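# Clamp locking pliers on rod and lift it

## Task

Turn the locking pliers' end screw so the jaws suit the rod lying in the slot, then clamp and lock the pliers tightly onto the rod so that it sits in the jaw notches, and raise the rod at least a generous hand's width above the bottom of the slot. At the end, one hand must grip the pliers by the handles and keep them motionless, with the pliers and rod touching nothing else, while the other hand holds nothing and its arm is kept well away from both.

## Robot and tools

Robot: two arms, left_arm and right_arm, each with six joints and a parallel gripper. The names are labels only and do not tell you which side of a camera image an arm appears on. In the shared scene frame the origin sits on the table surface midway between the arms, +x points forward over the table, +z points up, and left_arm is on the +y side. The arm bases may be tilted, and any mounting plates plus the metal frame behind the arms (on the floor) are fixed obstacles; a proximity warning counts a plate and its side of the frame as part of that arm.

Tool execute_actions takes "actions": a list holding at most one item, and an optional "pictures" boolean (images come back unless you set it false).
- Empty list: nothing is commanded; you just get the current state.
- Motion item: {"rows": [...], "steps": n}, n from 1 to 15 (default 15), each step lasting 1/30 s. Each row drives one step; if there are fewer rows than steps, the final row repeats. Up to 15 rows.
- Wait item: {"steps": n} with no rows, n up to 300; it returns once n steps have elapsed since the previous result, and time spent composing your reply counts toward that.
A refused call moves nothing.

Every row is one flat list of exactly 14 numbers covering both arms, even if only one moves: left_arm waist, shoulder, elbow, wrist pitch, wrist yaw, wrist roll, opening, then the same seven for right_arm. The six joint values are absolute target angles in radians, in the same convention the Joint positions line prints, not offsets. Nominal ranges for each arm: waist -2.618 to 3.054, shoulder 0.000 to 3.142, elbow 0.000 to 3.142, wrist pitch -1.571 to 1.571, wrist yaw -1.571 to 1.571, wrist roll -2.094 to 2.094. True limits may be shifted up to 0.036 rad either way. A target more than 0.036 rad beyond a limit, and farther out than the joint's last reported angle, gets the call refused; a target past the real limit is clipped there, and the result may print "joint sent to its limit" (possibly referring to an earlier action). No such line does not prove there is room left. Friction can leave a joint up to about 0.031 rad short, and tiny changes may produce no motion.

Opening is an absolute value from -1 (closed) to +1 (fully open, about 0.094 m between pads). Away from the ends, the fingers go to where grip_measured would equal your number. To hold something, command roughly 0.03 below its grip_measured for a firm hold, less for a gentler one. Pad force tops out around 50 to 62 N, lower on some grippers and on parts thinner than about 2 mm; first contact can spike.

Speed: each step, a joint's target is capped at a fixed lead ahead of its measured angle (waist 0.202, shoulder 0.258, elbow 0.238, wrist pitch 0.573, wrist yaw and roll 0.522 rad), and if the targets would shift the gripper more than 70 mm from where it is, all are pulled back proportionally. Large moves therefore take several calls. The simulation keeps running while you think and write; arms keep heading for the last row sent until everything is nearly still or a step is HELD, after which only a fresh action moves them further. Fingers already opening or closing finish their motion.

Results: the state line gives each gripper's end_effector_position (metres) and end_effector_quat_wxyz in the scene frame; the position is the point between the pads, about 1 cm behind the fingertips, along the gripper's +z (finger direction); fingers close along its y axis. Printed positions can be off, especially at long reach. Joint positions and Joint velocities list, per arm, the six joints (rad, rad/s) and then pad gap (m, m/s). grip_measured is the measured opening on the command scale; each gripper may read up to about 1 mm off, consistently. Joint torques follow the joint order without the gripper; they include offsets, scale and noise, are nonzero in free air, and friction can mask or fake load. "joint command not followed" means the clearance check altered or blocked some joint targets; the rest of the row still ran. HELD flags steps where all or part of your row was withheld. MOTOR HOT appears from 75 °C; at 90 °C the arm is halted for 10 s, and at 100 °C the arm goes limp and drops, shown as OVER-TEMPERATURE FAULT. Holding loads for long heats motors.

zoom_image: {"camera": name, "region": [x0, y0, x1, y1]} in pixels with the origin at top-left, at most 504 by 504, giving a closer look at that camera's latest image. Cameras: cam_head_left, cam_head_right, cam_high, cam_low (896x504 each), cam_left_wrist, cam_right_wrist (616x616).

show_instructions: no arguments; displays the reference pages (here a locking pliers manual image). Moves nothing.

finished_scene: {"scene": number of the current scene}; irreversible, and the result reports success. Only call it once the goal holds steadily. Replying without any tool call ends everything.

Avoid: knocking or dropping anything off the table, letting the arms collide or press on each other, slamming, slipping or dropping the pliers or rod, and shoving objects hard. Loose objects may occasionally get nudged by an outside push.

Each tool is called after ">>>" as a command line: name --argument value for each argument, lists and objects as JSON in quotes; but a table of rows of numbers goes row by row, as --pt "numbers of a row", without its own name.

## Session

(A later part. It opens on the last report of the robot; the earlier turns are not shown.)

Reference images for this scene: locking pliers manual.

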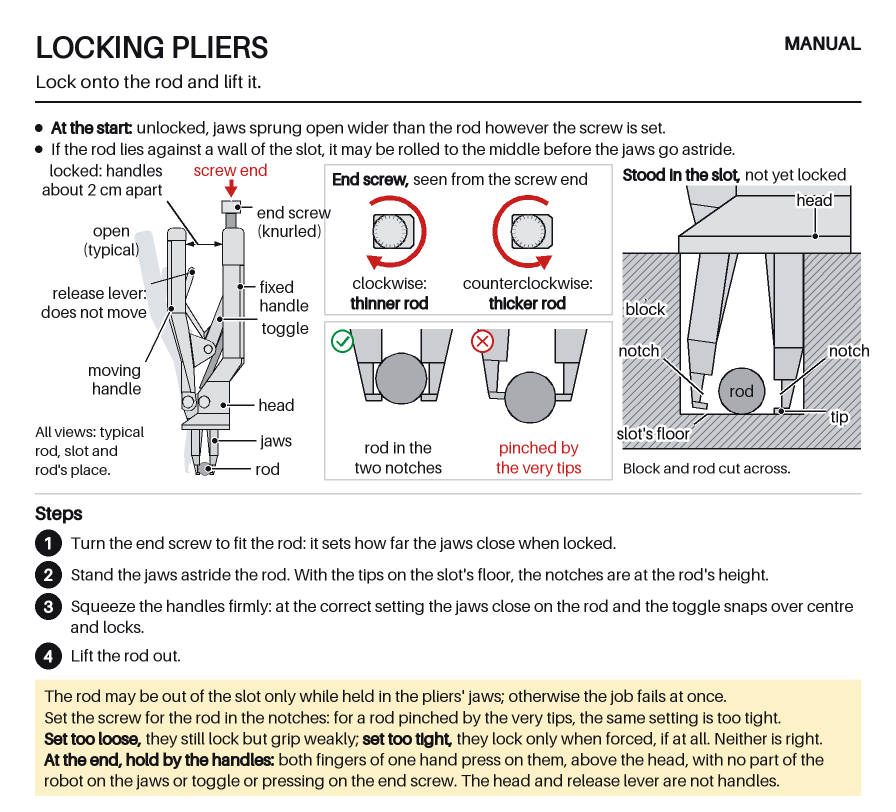

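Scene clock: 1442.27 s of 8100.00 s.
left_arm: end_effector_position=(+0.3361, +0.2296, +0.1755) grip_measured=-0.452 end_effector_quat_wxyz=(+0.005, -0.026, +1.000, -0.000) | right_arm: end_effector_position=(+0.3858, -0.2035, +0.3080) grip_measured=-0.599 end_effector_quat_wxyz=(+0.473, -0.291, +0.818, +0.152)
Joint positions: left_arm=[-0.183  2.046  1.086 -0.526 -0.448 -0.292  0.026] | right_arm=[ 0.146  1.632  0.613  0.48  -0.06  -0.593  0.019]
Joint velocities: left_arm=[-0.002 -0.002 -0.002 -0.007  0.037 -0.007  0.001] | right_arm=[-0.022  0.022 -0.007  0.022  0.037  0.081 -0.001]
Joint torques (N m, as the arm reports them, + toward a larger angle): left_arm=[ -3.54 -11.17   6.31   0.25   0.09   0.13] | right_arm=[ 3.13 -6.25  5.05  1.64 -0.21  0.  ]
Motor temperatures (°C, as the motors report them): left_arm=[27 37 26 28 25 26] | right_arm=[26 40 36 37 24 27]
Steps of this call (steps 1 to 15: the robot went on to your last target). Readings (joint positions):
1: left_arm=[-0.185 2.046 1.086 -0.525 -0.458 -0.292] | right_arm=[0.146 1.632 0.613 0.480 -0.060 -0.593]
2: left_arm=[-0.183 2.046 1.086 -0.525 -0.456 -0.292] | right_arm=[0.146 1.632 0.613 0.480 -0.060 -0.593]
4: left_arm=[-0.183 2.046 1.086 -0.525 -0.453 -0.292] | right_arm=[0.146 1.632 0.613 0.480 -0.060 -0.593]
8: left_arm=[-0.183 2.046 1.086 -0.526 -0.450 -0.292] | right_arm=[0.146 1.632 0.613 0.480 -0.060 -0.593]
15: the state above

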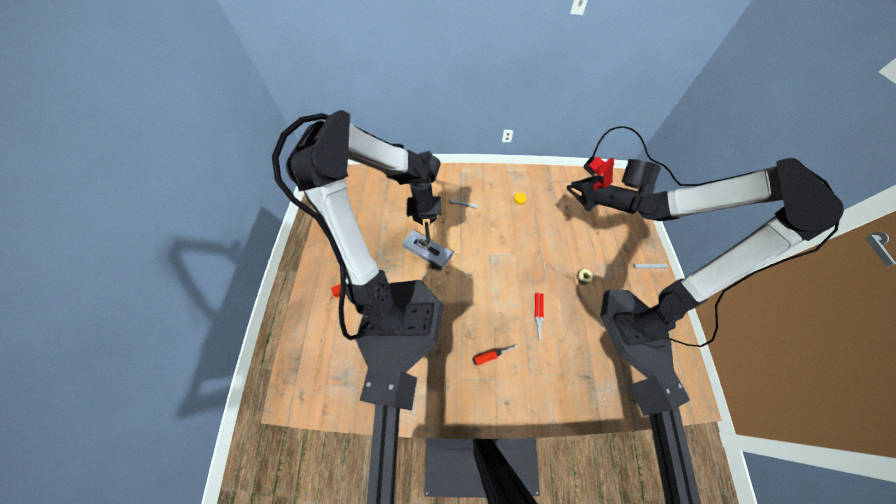

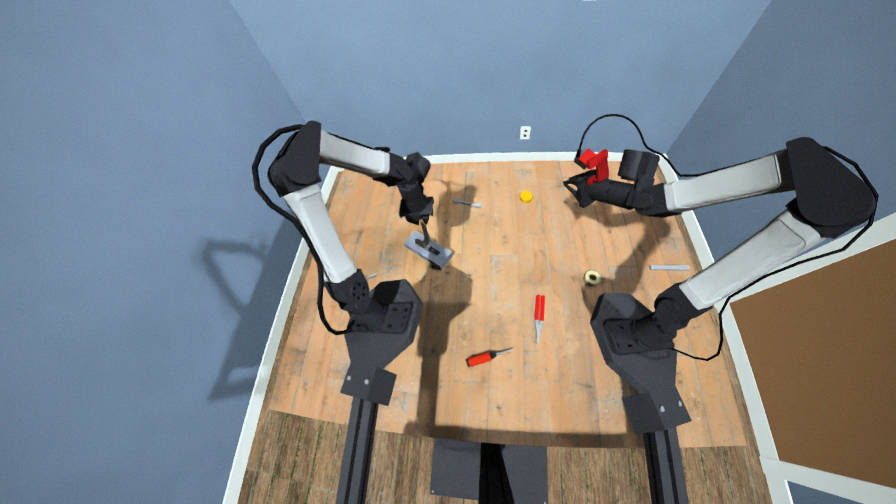

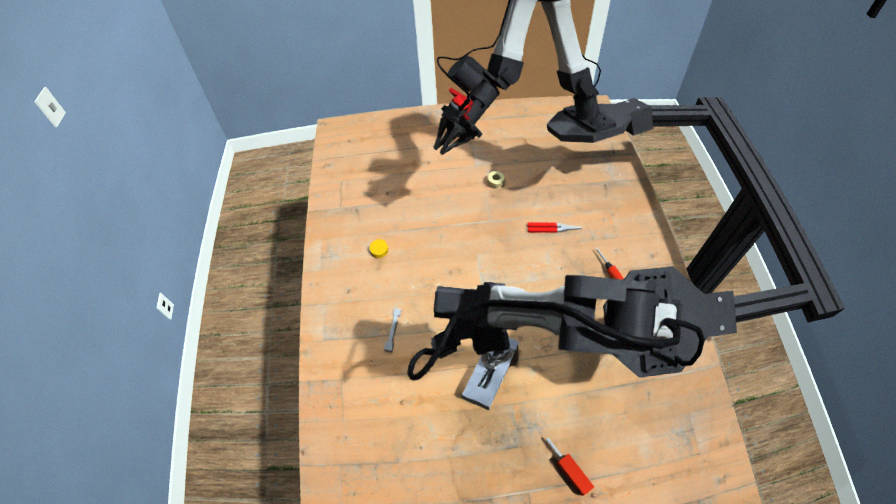

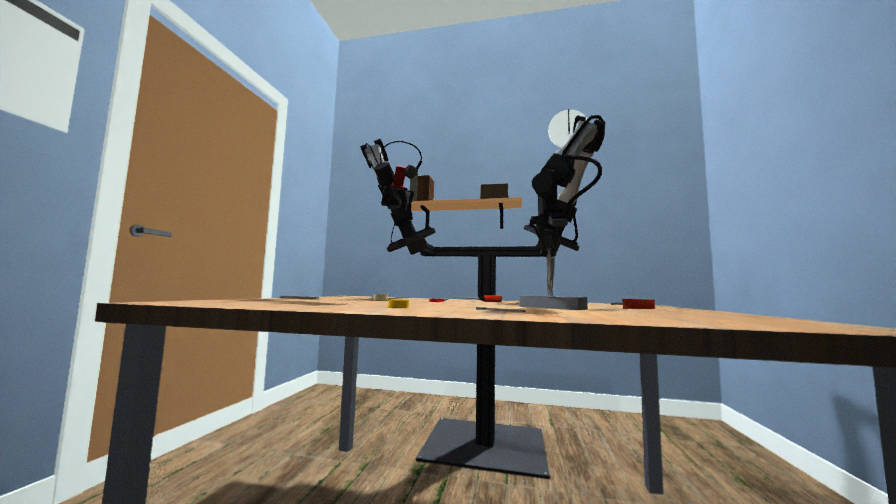

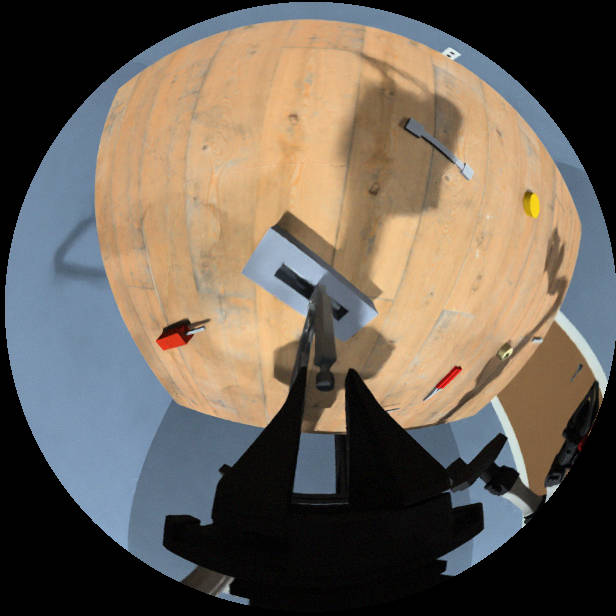

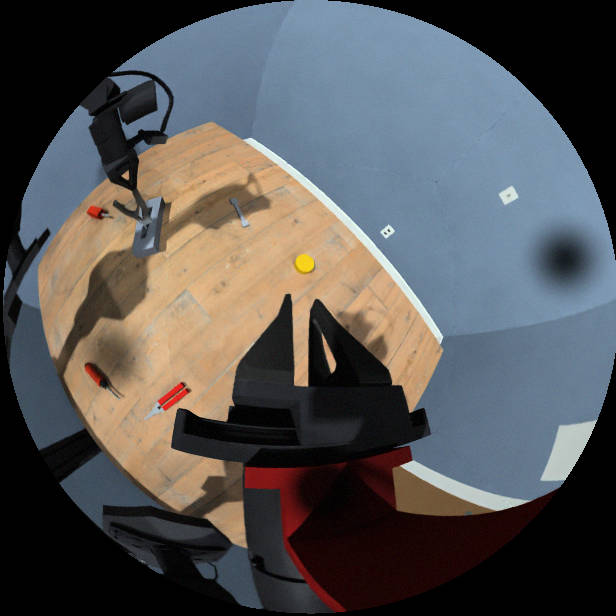

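>>> execute_actions --actions '[{"rows":[[-0.169,2.05,1.1,-0.549,-0.44,2.05,-0.45,0.15,1.64,0.6,0.455,-0.05,-0.6,-0.6]],"steps":15}]' --pictures false

>>> execute_actions --actions '[{"steps":27}]'

>>> zoom_image --camera "cam_left_wrist" --region '[250, 260, 410, 420]'

Scene clock: 1446.53 s of 8100.00 s.
left_arm: end_effector_position=(+0.3343, +0.2299, +0.1755) grip_measured=-0.452 end_effector_quat_wxyz=(+0.001, +0.646, +0.763, +0.001) | right_arm: end_effector_position=(+0.3858, -0.2035, +0.3080) grip_measured=-0.599 end_effector_quat_wxyz=(+0.473, -0.291, +0.818, +0.152)
Joint positions: left_arm=[-0.183  2.046  1.086 -0.533 -0.447  1.16   0.026] | right_arm=[ 0.146  1.632  0.613  0.48  -0.06  -0.593  0.019]
Joint velocities: left_arm=[ 0.007 -0.002  0.007  0.007  0.066  2.806 -0.001] | right_arm=[-0.007  0.007 -0.012 -0.022  0.022 -0.007 -0.001]
Joint torques (N m, as the arm reports them, + toward a larger angle): left_arm=[ -3.47 -11.16   6.29   0.22   0.14   0.14] | right_arm=[ 3.09 -6.22  5.22  1.68 -0.23 -0.03]
Motor temperatures (°C, as the motors report them): left_arm=[27 37 26 28 25 26] | right_arm=[26 40 36 37 24 27]
Steps of this call (steps 1 to 15: the robot went on to your last target; steps 16 to 113: nothing new was sent; steps 114 to 128: all 15 steps of this action). Readings (joint positions):
114: left_arm=[-0.183 2.046 1.086 -0.526 -0.447 -0.218] | right_arm=[0.146 1.632 0.613 0.480 -0.060 -0.593]
115: left_arm=[-0.183 2.046 1.086 -0.527 -0.447 -0.118] | right_arm=[0.146 1.632 0.613 0.480 -0.060 -0.593]
117: left_arm=[-0.183 2.046 1.086 -0.530 -0.447 0.079] | right_arm=[0.146 1.632 0.613 0.480 -0.060 -0.593]
121: left_arm=[-0.183 2.046 1.086 -0.532 -0.447 0.472] | right_arm=[0.146 1.632 0.613 0.480 -0.060 -0.593]
128: the state above

Scene clock: 1447.43 s of 8100.00 s.
left_arm: end_effector_position=(+0.3337, +0.2299, +0.1755) grip_measured=-0.452 end_effector_quat_wxyz=(+0.000, +0.910, +0.415, +0.000) | right_arm: end_effector_position=(+0.3858, -0.2035, +0.3080) grip_measured=-0.599 end_effector_quat_wxyz=(+0.473, -0.291, +0.818, +0.152)
Joint positions: left_arm=[-0.183  2.046  1.086 -0.536 -0.446  2.041  0.026] | right_arm=[ 0.146  1.632  0.613  0.48  -0.06  -0.593  0.019]
Joint velocities: left_arm=[-0.007  0.007  0.007  0.007  0.066 -0.095  0.001] | right_arm=[ 0.002 -0.007 -0.007 -0.081  0.022  0.051 -0.001]
Joint torques (N m, as the arm reports them, + toward a larger angle): left_arm=[ -3.5  -11.02   6.19   0.16   0.16   0.17] | right_arm=[ 3.18 -6.11  5.1   1.63 -0.25  0.  ]
Motor temperatures (°C, as the motors report them): left_arm=[27 37 26 28 25 26] | right_arm=[26 40 36 37 24 27]
Steps of this call (steps 1 to 27: the robot went on to your last target). Readings (joint positions):
1: left_arm=[-0.183 2.046 1.086 -0.533 -0.447 1.259] | right_arm=[0.146 1.632 0.613 0.480 -0.060 -0.593]
2: left_arm=[-0.183 2.046 1.086 -0.534 -0.446 1.357] | right_arm=[0.146 1.632 0.613 0.480 -0.060 -0.593]
4: left_arm=[-0.183 2.046 1.086 -0.534 -0.446 1.554] | right_arm=[0.146 1.632 0.613 0.480 -0.060 -0.593]
8: left_arm=[-0.183 2.046 1.086 -0.536 -0.446 1.842] | right_arm=[0.146 1.632 0.613 0.480 -0.060 -0.593]
27: the state above

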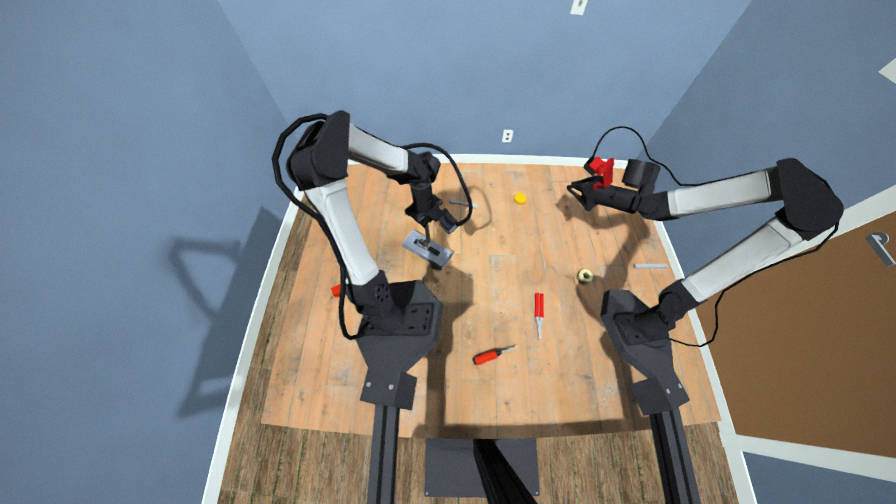

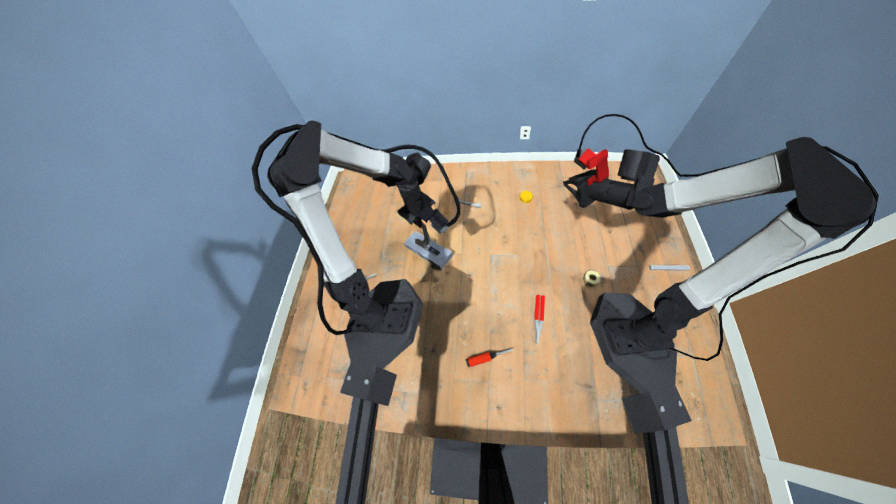

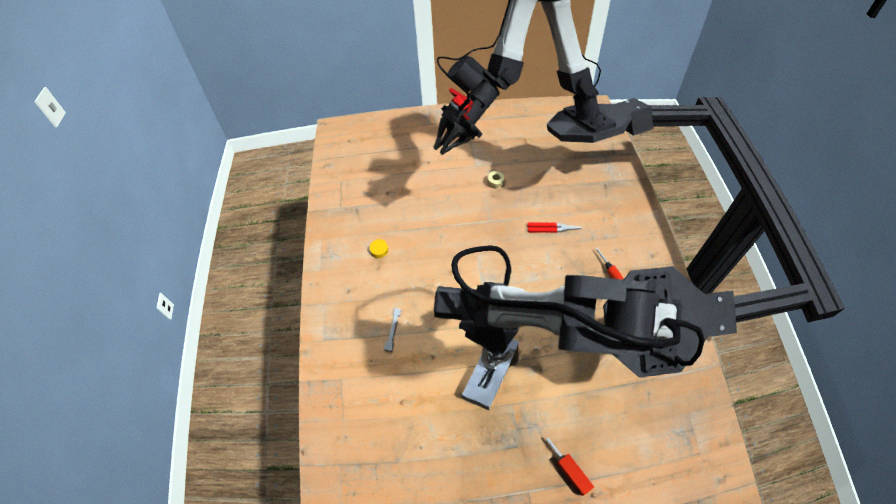

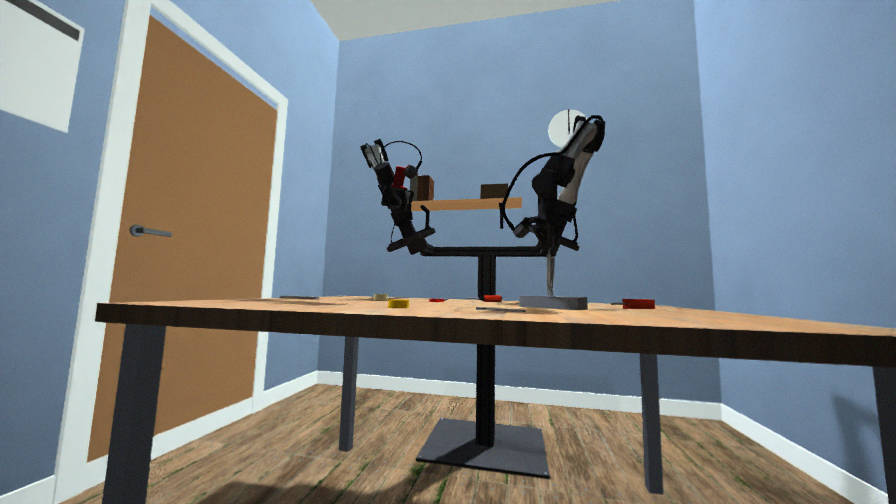

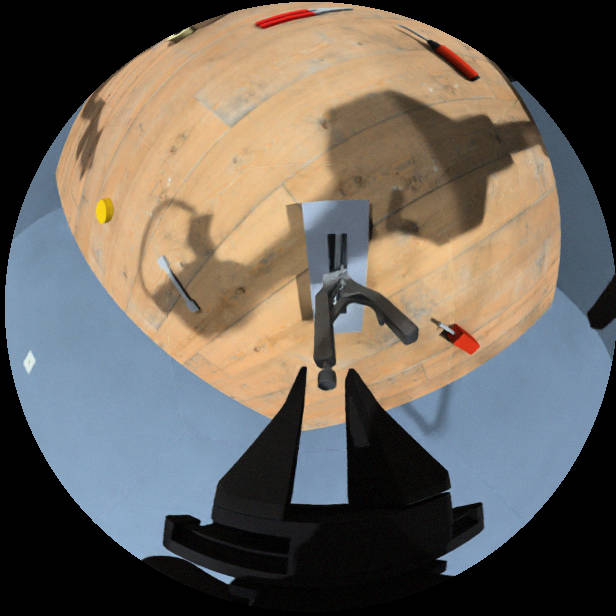

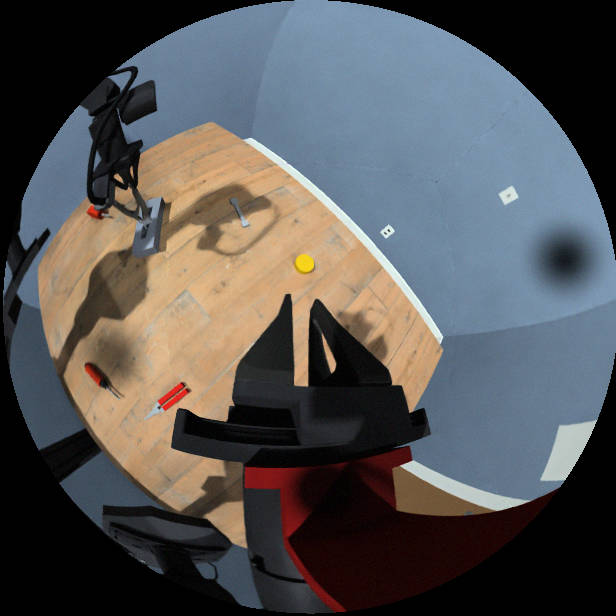

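Region (250, 260, 410, 420) of cam_left_wrist's 616x616 image, scaled by 3.150, with more detail than that image has.

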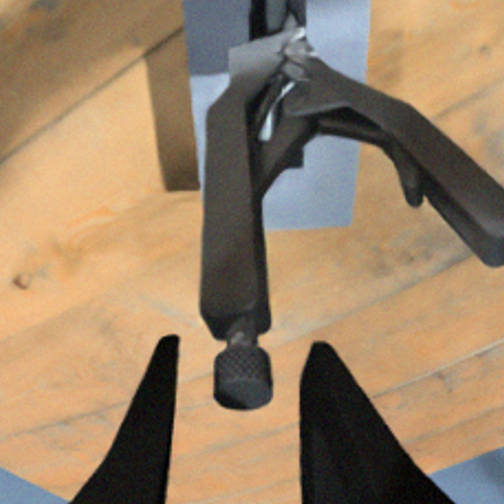

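>>> execute_actions --actions '[{"rows":[[-0.169,2.05,1.1,-0.542,-0.44,2.05,-0.55,0.15,1.64,0.6,0.455,-0.05,-0.6,-0.6],[-0.169,2.05,1.1,-0.542,-0.44,2.05,-0.62,0.15,1.64,0.6,0.455,-0.05,-0.6,-0.6],[-0.169,2.05,1.1,-0.542,-0.44,2.05,-0.67,0.15,1.64,0.6,0.455,-0.05,-0.6,-0.6],[-0.169,2.05,1.1,-0.542,-0.44,2.05,-0.7,0.15,1.64,0.6,0.455,-0.05,-0.6,-0.6],[-0.169,2.05,1.1,-0.542,-0.44,2.05,-0.72,0.15,1.64,0.6,0.455,-0.05,-0.6,-0.6],[-0.169,2.05,1.1,-0.542,-0.44,2.05,-0.735,0.15,1.64,0.6,0.455,-0.05,-0.6,-0.6],[-0.169,2.05,1.1,-0.542,-0.44,2.05,-0.75,0.15,1.64,0.6,0.455,-0.05,-0.6,-0.6],[-0.169,2.05,1.1,-0.542,-0.44,2.05,-0.76,0.15,1.64,0.6,0.455,-0.05,-0.6,-0.6],[-0.169,2.05,1.1,-0.542,-0.44,2.05,-0.77,0.15,1.64,0.6,0.455,-0.05,-0.6,-0.6],[-0.169,2.05,1.1,-0.542,-0.44,2.05,-0.78,0.15,1.64,0.6,0.455,-0.05,-0.6,-0.6],[-0.169,2.05,1.1,-0.542,-0.44,2.05,-0.79,0.15,1.64,0.6,0.455,-0.05,-0.6,-0.6],[-0.169,2.05,1.1,-0.542,-0.44,2.05,-0.797,0.15,1.64,0.6,0.455,-0.05,-0.6,-0.6],[-0.169,2.05,1.1,-0.542,-0.44,2.05,-0.797,0.15,1.64,0.6,0.455,-0.05,-0.6,-0.6],[-0.169,2.05,1.1,-0.542,-0.44,2.0,-0.797,0.15,1.64,0.6,0.455,-0.05,-0.6,-0.6],[-0.169,2.05,1.1,-0.542,-0.44,1.95,-0.797,0.15,1.64,0.6,0.455,-0.05,-0.6,-0.6]],"steps":15}]' --pictures false

>>> execute_actions --actions '[{"rows":[[-0.169,2.05,1.1,-0.542,-0.44,1.9,-0.797,0.15,1.64,0.6,0.455,-0.05,-0.6,-0.6],[-0.169,2.05,1.1,-0.542,-0.44,1.85,-0.797,0.15,1.64,0.6,0.455,-0.05,-0.6,-0.6],[-0.169,2.05,1.1,-0.542,-0.44,1.78,-0.797,0.15,1.64,0.6,0.455,-0.05,-0.6,-0.6],[-0.169,2.05,1.1,-0.542,-0.44,1.68,-0.797,0.15,1.64,0.6,0.455,-0.05,-0.6,-0.6],[-0.169,2.05,1.1,-0.542,-0.44,1.55,-0.797,0.15,1.64,0.6,0.455,-0.05,-0.6,-0.6],[-0.169,2.05,1.1,-0.542,-0.44,-0.5,-0.797,0.15,1.64,0.6,0.455,-0.05,-0.6,-0.6]],"steps":15}]' --pictures false

>>> execute_actions --actions '[{"steps":28}]'

>>> zoom_image --camera "cam_low" --region '[500, 220, 610, 320]'

Scene clock: 1465.33 s of 8100.00 s.
left_arm: end_effector_position=(+0.3337, +0.2299, +0.1755) grip_measured=-0.782 end_effector_quat_wxyz=(+0.000, +0.907, +0.422, +0.000) | right_arm: end_effector_position=(+0.3858, -0.2035, +0.3080) grip_measured=-0.599 end_effector_quat_wxyz=(+0.473, -0.291, +0.818, +0.152)
Joint positions: left_arm=[-0.183  2.046  1.086 -0.536 -0.446  2.025  0.01 ] | right_arm=[ 0.146  1.632  0.613  0.48  -0.06  -0.593  0.019]
Joint velocities: left_arm=[ 0.002 -0.017 -0.017  0.037  0.051 -0.418  0.002] | right_arm=[ 0.012 -0.017  0.017 -0.007 -0.037 -0.007  0.   ]
Joint torques (N m, as the arm reports them, + toward a larger angle): left_arm=[ -3.49 -11.03   6.19   0.23   0.14   0.06] | right_arm=[ 3.26 -6.35  5.1   1.6  -0.24  0.  ]
Motor temperatures (°C, as the motors report them): left_arm=[28 38 27 27 25 26] | right_arm=[26 40 36 37 24 27]
Steps of this call (steps 1 to 30: the robot went on to your last target; steps 31 to 522: nothing new was sent; steps 523 to 537: all 15 steps of this action). Readings (joint positions):
523: left_arm=[-0.183 2.046 1.086 -0.536 -0.446 2.044] | right_arm=[0.146 1.632 0.613 0.480 -0.060 -0.593]
524: left_arm=[-0.183 2.046 1.086 -0.536 -0.446 2.044] | right_arm=[0.146 1.632 0.613 0.480 -0.060 -0.593]
526: left_arm=[-0.183 2.046 1.086 -0.536 -0.446 2.044] | right_arm=[0.146 1.632 0.613 0.480 -0.060 -0.593]
530: left_arm=[-0.183 2.046 1.086 -0.536 -0.446 2.044] | right_arm=[0.146 1.632 0.613 0.480 -0.060 -0.593]
537: the state above

Scene clock: 1465.83 s of 8100.00 s.
left_arm: end_effector_position=(+0.3336, +0.2300, +0.1755) grip_measured=-0.783 end_effector_quat_wxyz=(+0.000, +0.528, +0.850, +0.000) | right_arm: end_effector_position=(+0.3858, -0.2035, +0.3080) grip_measured=-0.599 end_effector_quat_wxyz=(+0.473, -0.291, +0.818, +0.152)
Joint positions: left_arm=[-0.183  2.046  1.086 -0.536 -0.446  0.866  0.01 ] | right_arm=[ 0.146  1.632  0.613  0.48  -0.06  -0.593  0.019]
Joint velocities: left_arm=[ 0.012  0.002  0.002  0.022 -0.066 -2.821  0.   ] | right_arm=[-0.002  0.007  0.012 -0.095  0.051  0.066 -0.001]
Joint torques (N m, as the arm reports them, + toward a larger angle): left_arm=[ -3.53 -11.14   6.32   0.34   0.14   0.04] | right_arm=[ 3.37 -6.21  5.16  1.67 -0.25 -0.02]
Motor temperatures (°C, as the motors report them): left_arm=[28 38 27 27 25 26] | right_arm=[26 40 36 37 24 27]
Steps of this call (steps 1 to 15: all 15 steps of this action). Readings (joint positions):
1: left_arm=[-0.183 2.046 1.086 -0.536 -0.446 2.004] | right_arm=[0.146 1.632 0.613 0.480 -0.060 -0.593]
2: left_arm=[-0.183 2.046 1.086 -0.536 -0.446 1.977] | right_arm=[0.146 1.632 0.613 0.480 -0.060 -0.593]
4: left_arm=[-0.183 2.046 1.086 -0.536 -0.446 1.898] | right_arm=[0.146 1.632 0.613 0.480 -0.060 -0.593]
8: left_arm=[-0.183 2.046 1.086 -0.536 -0.446 1.551] | right_arm=[0.146 1.632 0.613 0.480 -0.060 -0.593]
15: the state above

Scene clock: 1466.77 s of 8100.00 s.
left_arm: end_effector_position=(+0.3336, +0.2300, +0.1755) grip_measured=-0.783 end_effector_quat_wxyz=(+0.000, -0.119, +0.993, +0.000) | right_arm: end_effector_position=(+0.3858, -0.2035, +0.3080) grip_measured=-0.599 end_effector_quat_wxyz=(+0.473, -0.291, +0.818, +0.152)
Joint positions: left_arm=[-0.183  2.046  1.086 -0.536 -0.446 -0.484  0.01 ] | right_arm=[ 0.146  1.632  0.613  0.48  -0.06  -0.593  0.019]
Joint velocities: left_arm=[-0.007 -0.007  0.002  0.095 -0.007 -0.11  -0.001] | right_arm=[ 0.007 -0.017 -0.017  0.066  0.051 -0.007  0.   ]
Joint torques (N m, as the arm reports them, + toward a larger angle): left_arm=[ -3.52 -11.14   6.29   0.33   0.03   0.05] | right_arm=[ 3.34 -6.3   5.2   1.68 -0.26 -0.01]
Motor temperatures (°C, as the motors report them): left_arm=[28 38 27 27 25 26] | right_arm=[26 40 36 37 24 27]
Steps of this call (steps 1 to 28: the robot went on to your last target). Readings (joint positions):
1: left_arm=[-0.183 2.046 1.086 -0.536 -0.446 0.768] | right_arm=[0.146 1.632 0.613 0.480 -0.060 -0.593]
2: left_arm=[-0.183 2.046 1.086 -0.536 -0.446 0.670] | right_arm=[0.146 1.632 0.613 0.480 -0.060 -0.593]
4: left_arm=[-0.183 2.046 1.086 -0.536 -0.446 0.474] | right_arm=[0.146 1.632 0.613 0.480 -0.060 -0.593]
8: left_arm=[-0.183 2.046 1.086 -0.536 -0.446 0.083] | right_arm=[0.146 1.632 0.613 0.480 -0.060 -0.593]
28: the state above

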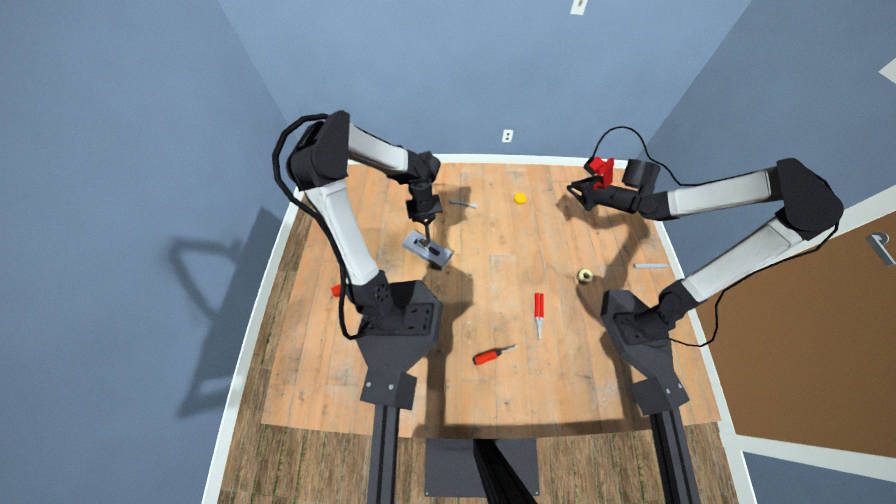

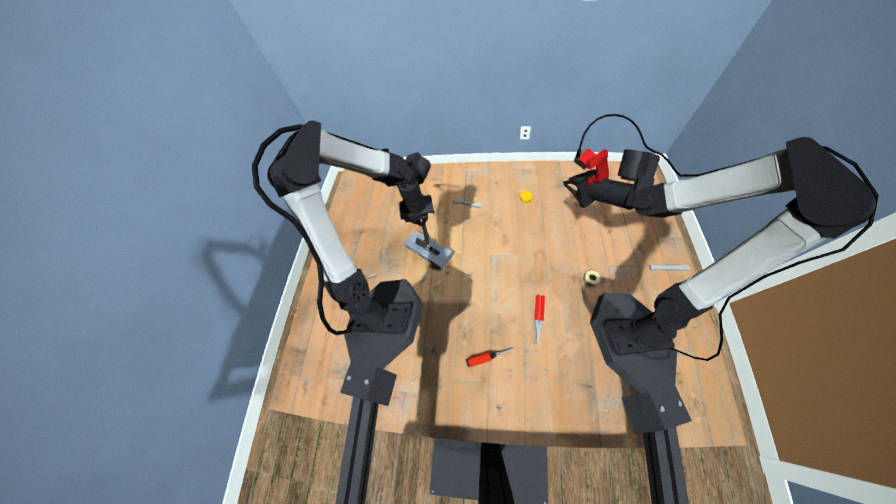

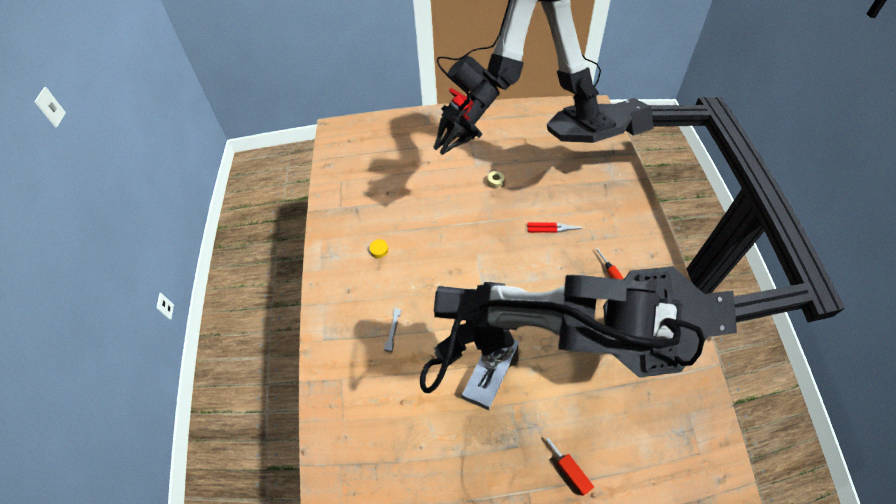

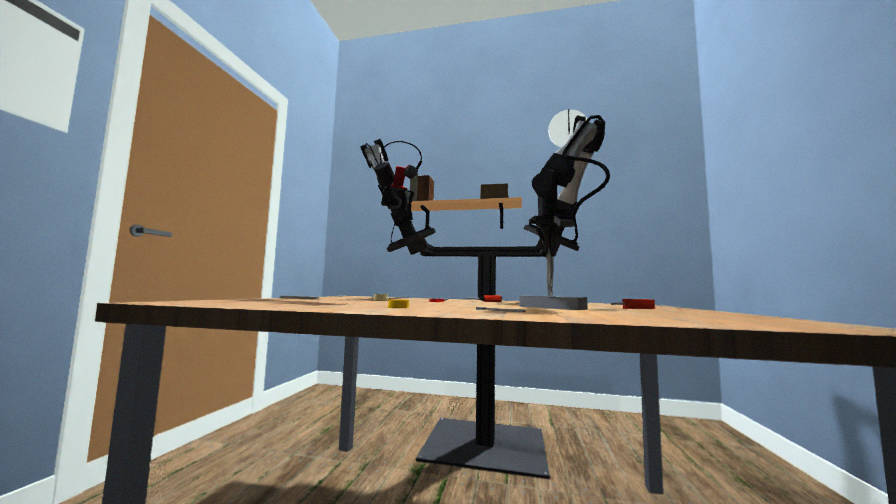

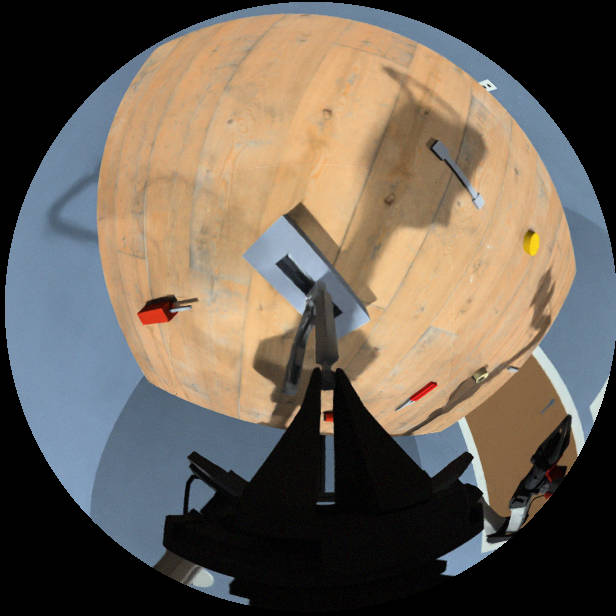

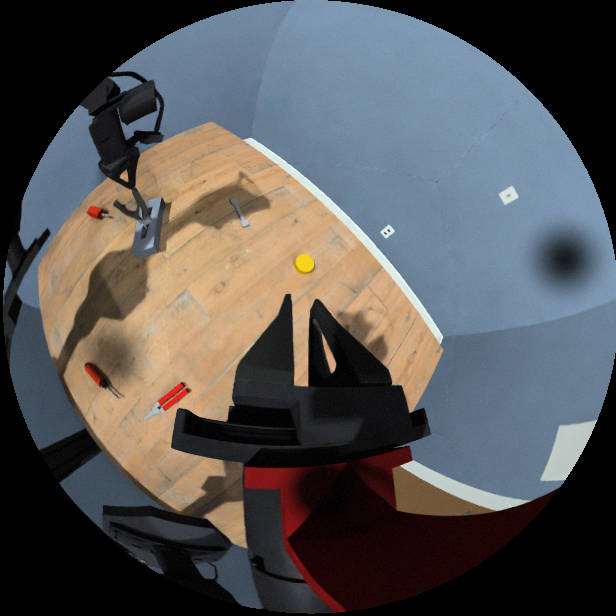

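Region (500, 220, 610, 320) of cam_low's 896x504 image, scaled by 4.582, with more detail than that image has; it fills the top 458 rows of this view, and the rest is white.

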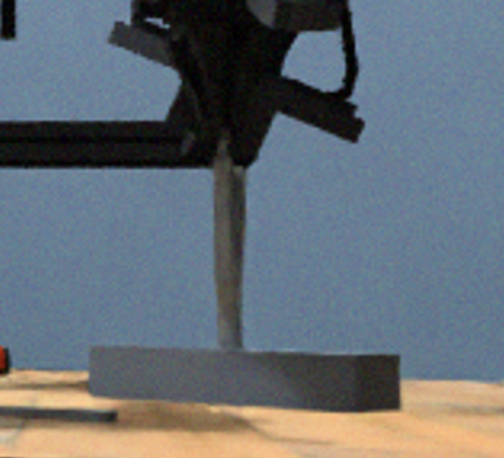

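>>> execute_actions --actions '[{"rows":[[-0.169,2.05,1.1,-0.542,-0.44,-0.49,-0.785,0.15,1.64,0.6,0.455,-0.05,-0.6,-0.6],[-0.169,2.05,1.1,-0.542,-0.44,-0.49,-0.775,0.15,1.64,0.6,0.455,-0.05,-0.6,-0.6],[-0.169,2.05,1.1,-0.542,-0.44,-0.49,-0.765,0.15,1.64,0.6,0.455,-0.05,-0.6,-0.6],[-0.169,2.05,1.1,-0.542,-0.44,-0.49,-0.76,0.15,1.64,0.6,0.455,-0.05,-0.6,-0.6],[-0.169,2.05,1.1,-0.542,-0.44,-0.49,-0.76,0.15,1.64,0.6,0.455,-0.05,-0.6,-0.6],[-0.169,2.05,1.1,-0.542,-0.44,-0.49,-0.76,0.15,1.64,0.6,0.455,-0.05,-0.6,-0.6],[-0.169,2.05,1.1,-0.542,-0.44,-0.49,-0.76,0.15,1.64,0.6,0.455,-0.05,-0.6,-0.6],[-0.169,2.05,1.1,-0.542,-0.44,-0.49,-0.77,0.15,1.64,0.6,0.455,-0.05,-0.6,-0.6],[-0.169,2.05,1.1,-0.542,-0.44,-0.49,-0.78,0.15,1.64,0.6,0.455,-0.05,-0.6,-0.6],[-0.169,2.05,1.1,-0.542,-0.44,-0.49,-0.79,0.15,1.64,0.6,0.455,-0.05,-0.6,-0.6],[-0.169,2.05,1.1,-0.542,-0.44,-0.49,-0.797,0.15,1.64,0.6,0.455,-0.05,-0.6,-0.6]],"steps":14}]' --pictures false

>>> execute_actions --actions '[{"rows":[[-0.169,2.05,1.1,-0.542,-0.44,-0.46,-0.797,0.15,1.64,0.6,0.455,-0.05,-0.6,-0.6],[-0.169,2.05,1.1,-0.542,-0.44,-0.43,-0.797,0.15,1.64,0.6,0.455,-0.05,-0.6,-0.6],[-0.169,2.05,1.1,-0.542,-0.44,-0.4,-0.797,0.15,1.64,0.6,0.455,-0.05,-0.6,-0.6],[-0.169,2.05,1.1,-0.542,-0.44,-0.37,-0.797,0.15,1.64,0.6,0.455,-0.05,-0.6,-0.6],[-0.169,2.05,1.1,-0.542,-0.44,-0.34,-0.797,0.15,1.64,0.6,0.455,-0.05,-0.6,-0.6],[-0.169,2.05,1.1,-0.542,-0.44,-0.31,-0.797,0.15,1.64,0.6,0.455,-0.05,-0.6,-0.6],[-0.169,2.05,1.1,-0.542,-0.44,-0.28,-0.797,0.15,1.64,0.6,0.455,-0.05,-0.6,-0.6],[-0.169,2.05,1.1,-0.542,-0.44,-0.25,-0.797,0.15,1.64,0.6,0.455,-0.05,-0.6,-0.6],[-0.169,2.05,1.1,-0.542,-0.44,-0.22,-0.797,0.15,1.64,0.6,0.455,-0.05,-0.6,-0.6],[-0.169,2.05,1.1,-0.542,-0.44,-0.19,-0.797,0.15,1.64,0.6,0.455,-0.05,-0.6,-0.6],[-0.169,2.05,1.1,-0.542,-0.44,-0.16,-0.797,0.15,1.64,0.6,0.455,-0.05,-0.6,-0.6],[-0.169,2.05,1.1,-0.542,-0.44,-0.13,-0.797,0.15,1.64,0.6,0.455,-0.05,-0.6,-0.6],[-0.169,2.05,1.1,-0.542,-0.44,-0.1,-0.797,0.15,1.64,0.6,0.455,-0.05,-0.6,-0.6]],"steps":15}]' --pictures false

>>> execute_actions --actions '[{"steps":14}]'

>>> zoom_image --camera "cam_left_wrist" --region '[230, 220, 420, 410]'

Scene clock: 1484.73 s of 8100.00 s.
left_arm: end_effector_position=(+0.3345, +0.2299, +0.1759) grip_measured=-0.782 end_effector_quat_wxyz=(+0.001, -0.123, +0.992, -0.000) | right_arm: end_effector_position=(+0.3858, -0.2035, +0.3080) grip_measured=-0.599 end_effector_quat_wxyz=(+0.473, -0.291, +0.818, +0.152)
Joint positions: left_arm=[-0.183  2.046  1.088 -0.537 -0.446 -0.492  0.01 ] | right_arm=[ 0.146  1.632  0.613  0.48  -0.06  -0.593  0.019]
Joint velocities: left_arm=[-0.002  0.002 -0.012  0.022 -0.007 -0.007 -0.   ] | right_arm=[ 0.012 -0.002  0.022  0.037  0.037  0.095 -0.001]
Joint torques (N m, as the arm reports them, + toward a larger angle): left_arm=[ -3.53 -11.15   6.07   0.34   0.03   0.12] | right_arm=[ 3.25 -6.35  5.31  1.65 -0.28  0.01]
Motor temperatures (°C, as the motors report them): left_arm=[28 39 27 27 25 26] | right_arm=[26 40 36 37 24 27]
Steps of this call (steps 1 to 30: the robot went on to your last target; steps 31 to 525: nothing new was sent; steps 526 to 539: all 14 steps of this action). Readings (joint positions):
526: left_arm=[-0.183 2.046 1.088 -0.537 -0.446 -0.492] | right_arm=[0.146 1.632 0.613 0.480 -0.060 -0.593]
527: left_arm=[-0.183 2.046 1.088 -0.537 -0.446 -0.492] | right_arm=[0.146 1.632 0.613 0.480 -0.060 -0.593]
529: left_arm=[-0.183 2.046 1.088 -0.537 -0.446 -0.492] | right_arm=[0.146 1.632 0.613 0.480 -0.060 -0.593]
533: left_arm=[-0.183 2.046 1.088 -0.537 -0.446 -0.492] | right_arm=[0.146 1.632 0.613 0.480 -0.060 -0.593]
539: the state above

Scene clock: 1485.23 s of 8100.00 s.
left_arm: end_effector_position=(+0.3345, +0.2298, +0.1759) grip_measured=-0.782 end_effector_quat_wxyz=(+0.001, +0.031, +1.000, -0.000) | right_arm: end_effector_position=(+0.3858, -0.2035, +0.3080) grip_measured=-0.599 end_effector_quat_wxyz=(+0.473, -0.291, +0.818, +0.152)
Joint positions: left_arm=[-0.183  2.046  1.088 -0.537 -0.445 -0.184  0.01 ] | right_arm=[ 0.146  1.632  0.613  0.48  -0.06  -0.593  0.019]
Joint velocities: left_arm=[ 0.002  0.002  0.002  0.022 -0.051  0.462 -0.   ] | right_arm=[-0.022  0.007  0.007 -0.037 -0.007 -0.051 -0.001]
Joint torques (N m, as the arm reports them, + toward a larger angle): left_arm=[ -3.52 -11.16   6.1    0.34   0.06   0.16] | right_arm=[ 3.21 -6.34  5.29  1.63 -0.23  0.  ]
Motor temperatures (°C, as the motors report them): left_arm=[28 39 27 27 25 26] | right_arm=[26 40 36 37 24 27]
Steps of this call (steps 1 to 15: all 15 steps of this action). Readings (joint positions):
1: left_arm=[-0.183 2.046 1.088 -0.537 -0.446 -0.488] | right_arm=[0.146 1.632 0.613 0.480 -0.060 -0.593]
2: left_arm=[-0.183 2.046 1.088 -0.537 -0.446 -0.480] | right_arm=[0.146 1.632 0.613 0.480 -0.060 -0.593]
4: left_arm=[-0.183 2.046 1.088 -0.537 -0.446 -0.450] | right_arm=[0.146 1.632 0.613 0.480 -0.060 -0.593]
8: left_arm=[-0.183 2.046 1.088 -0.537 -0.446 -0.362] | right_arm=[0.146 1.632 0.613 0.480 -0.060 -0.593]
15: the state above

Scene clock: 1485.70 s of 8100.00 s.
left_arm: end_effector_position=(+0.3345, +0.2297, +0.1759) grip_measured=-0.782 end_effector_quat_wxyz=(+0.001, +0.067, +0.998, -0.001) | right_arm: end_effector_position=(+0.3858, -0.2035, +0.3080) grip_measured=-0.599 end_effector_quat_wxyz=(+0.473, -0.291, +0.818, +0.152)
Joint positions: left_arm=[-0.183  2.046  1.088 -0.537 -0.445 -0.11   0.01 ] | right_arm=[ 0.146  1.632  0.613  0.48  -0.06  -0.593  0.019]
Joint velocities: left_arm=[-0.012  0.012 -0.002  0.051 -0.022  0.022 -0.   ] | right_arm=[ 0.012 -0.012 -0.017 -0.007 -0.037  0.007 -0.001]
Joint torques (N m, as the arm reports them, + toward a larger angle): left_arm=[ -3.53 -11.16   6.08   0.35   0.05   0.19] | right_arm=[ 3.19 -6.25  5.18  1.63 -0.28 -0.02]
Motor temperatures (°C, as the motors report them): left_arm=[28 39 27 27 25 26] | right_arm=[26 40 36 37 24 27]
Steps of this call (steps 1 to 14: the robot went on to your last target). Readings (joint positions):
1: left_arm=[-0.183 2.046 1.088 -0.537 -0.445 -0.168] | right_arm=[0.146 1.632 0.613 0.480 -0.060 -0.593]
2: left_arm=[-0.183 2.046 1.088 -0.537 -0.445 -0.156] | right_arm=[0.146 1.632 0.613 0.480 -0.060 -0.593]
4: left_arm=[-0.183 2.046 1.088 -0.537 -0.445 -0.138] | right_arm=[0.146 1.632 0.613 0.480 -0.060 -0.593]
8: left_arm=[-0.183 2.046 1.088 -0.537 -0.445 -0.120] | right_arm=[0.146 1.632 0.613 0.480 -0.060 -0.593]
14: the state above

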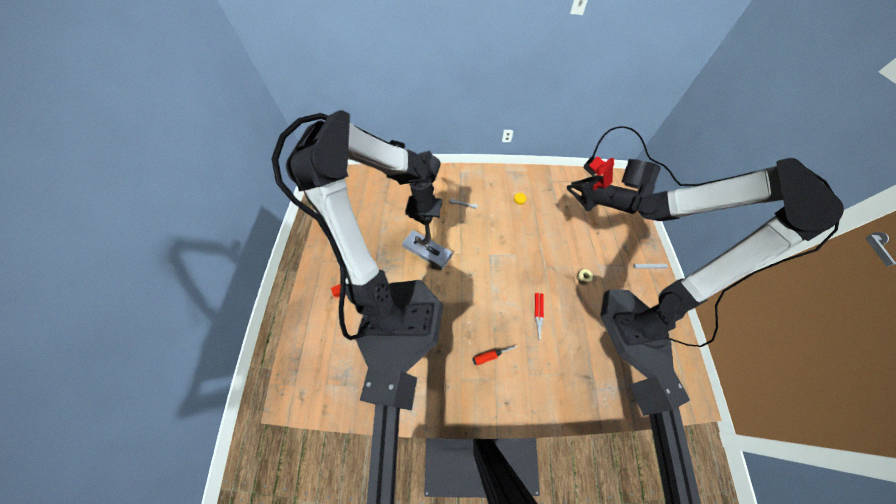

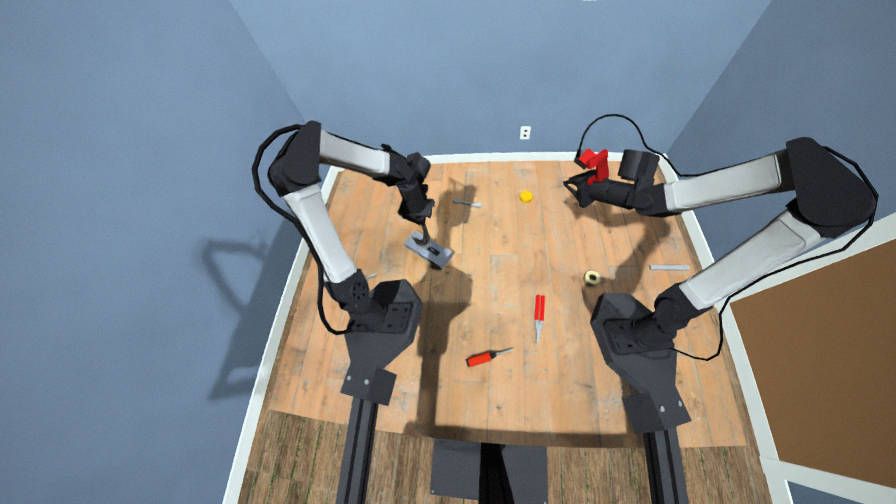

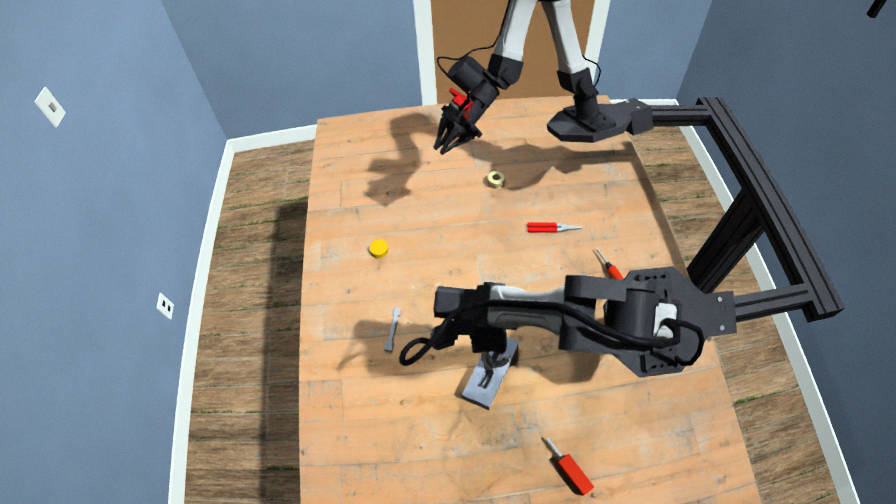

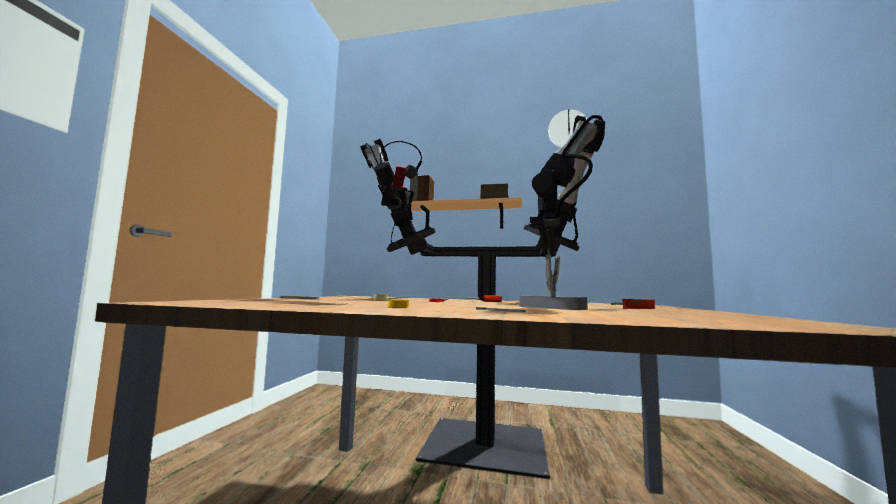

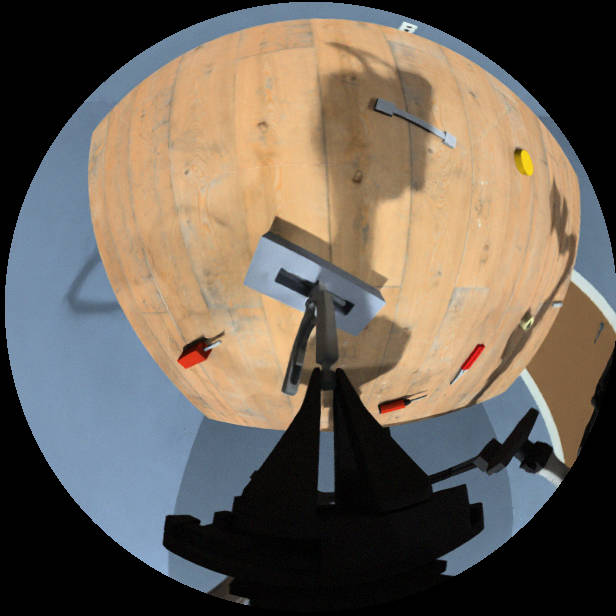

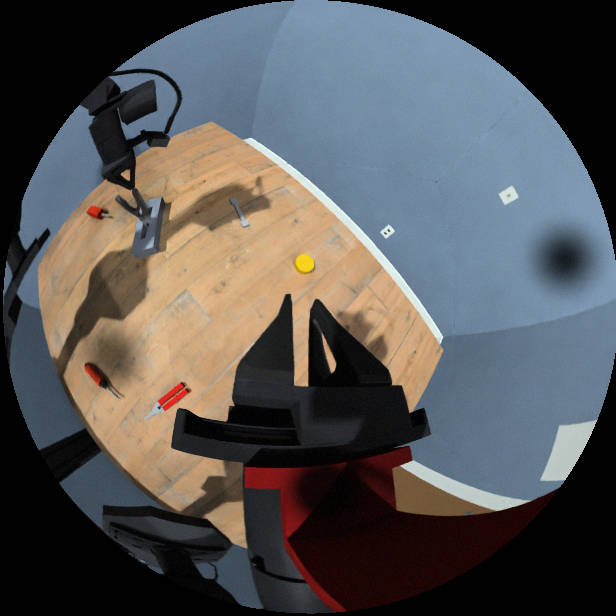

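Region (230, 220, 420, 410) of cam_left_wrist's 616x616 image, scaled by 2.653, with more detail than that image has.

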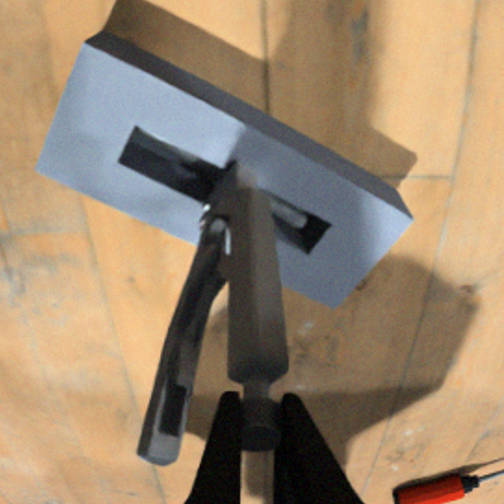

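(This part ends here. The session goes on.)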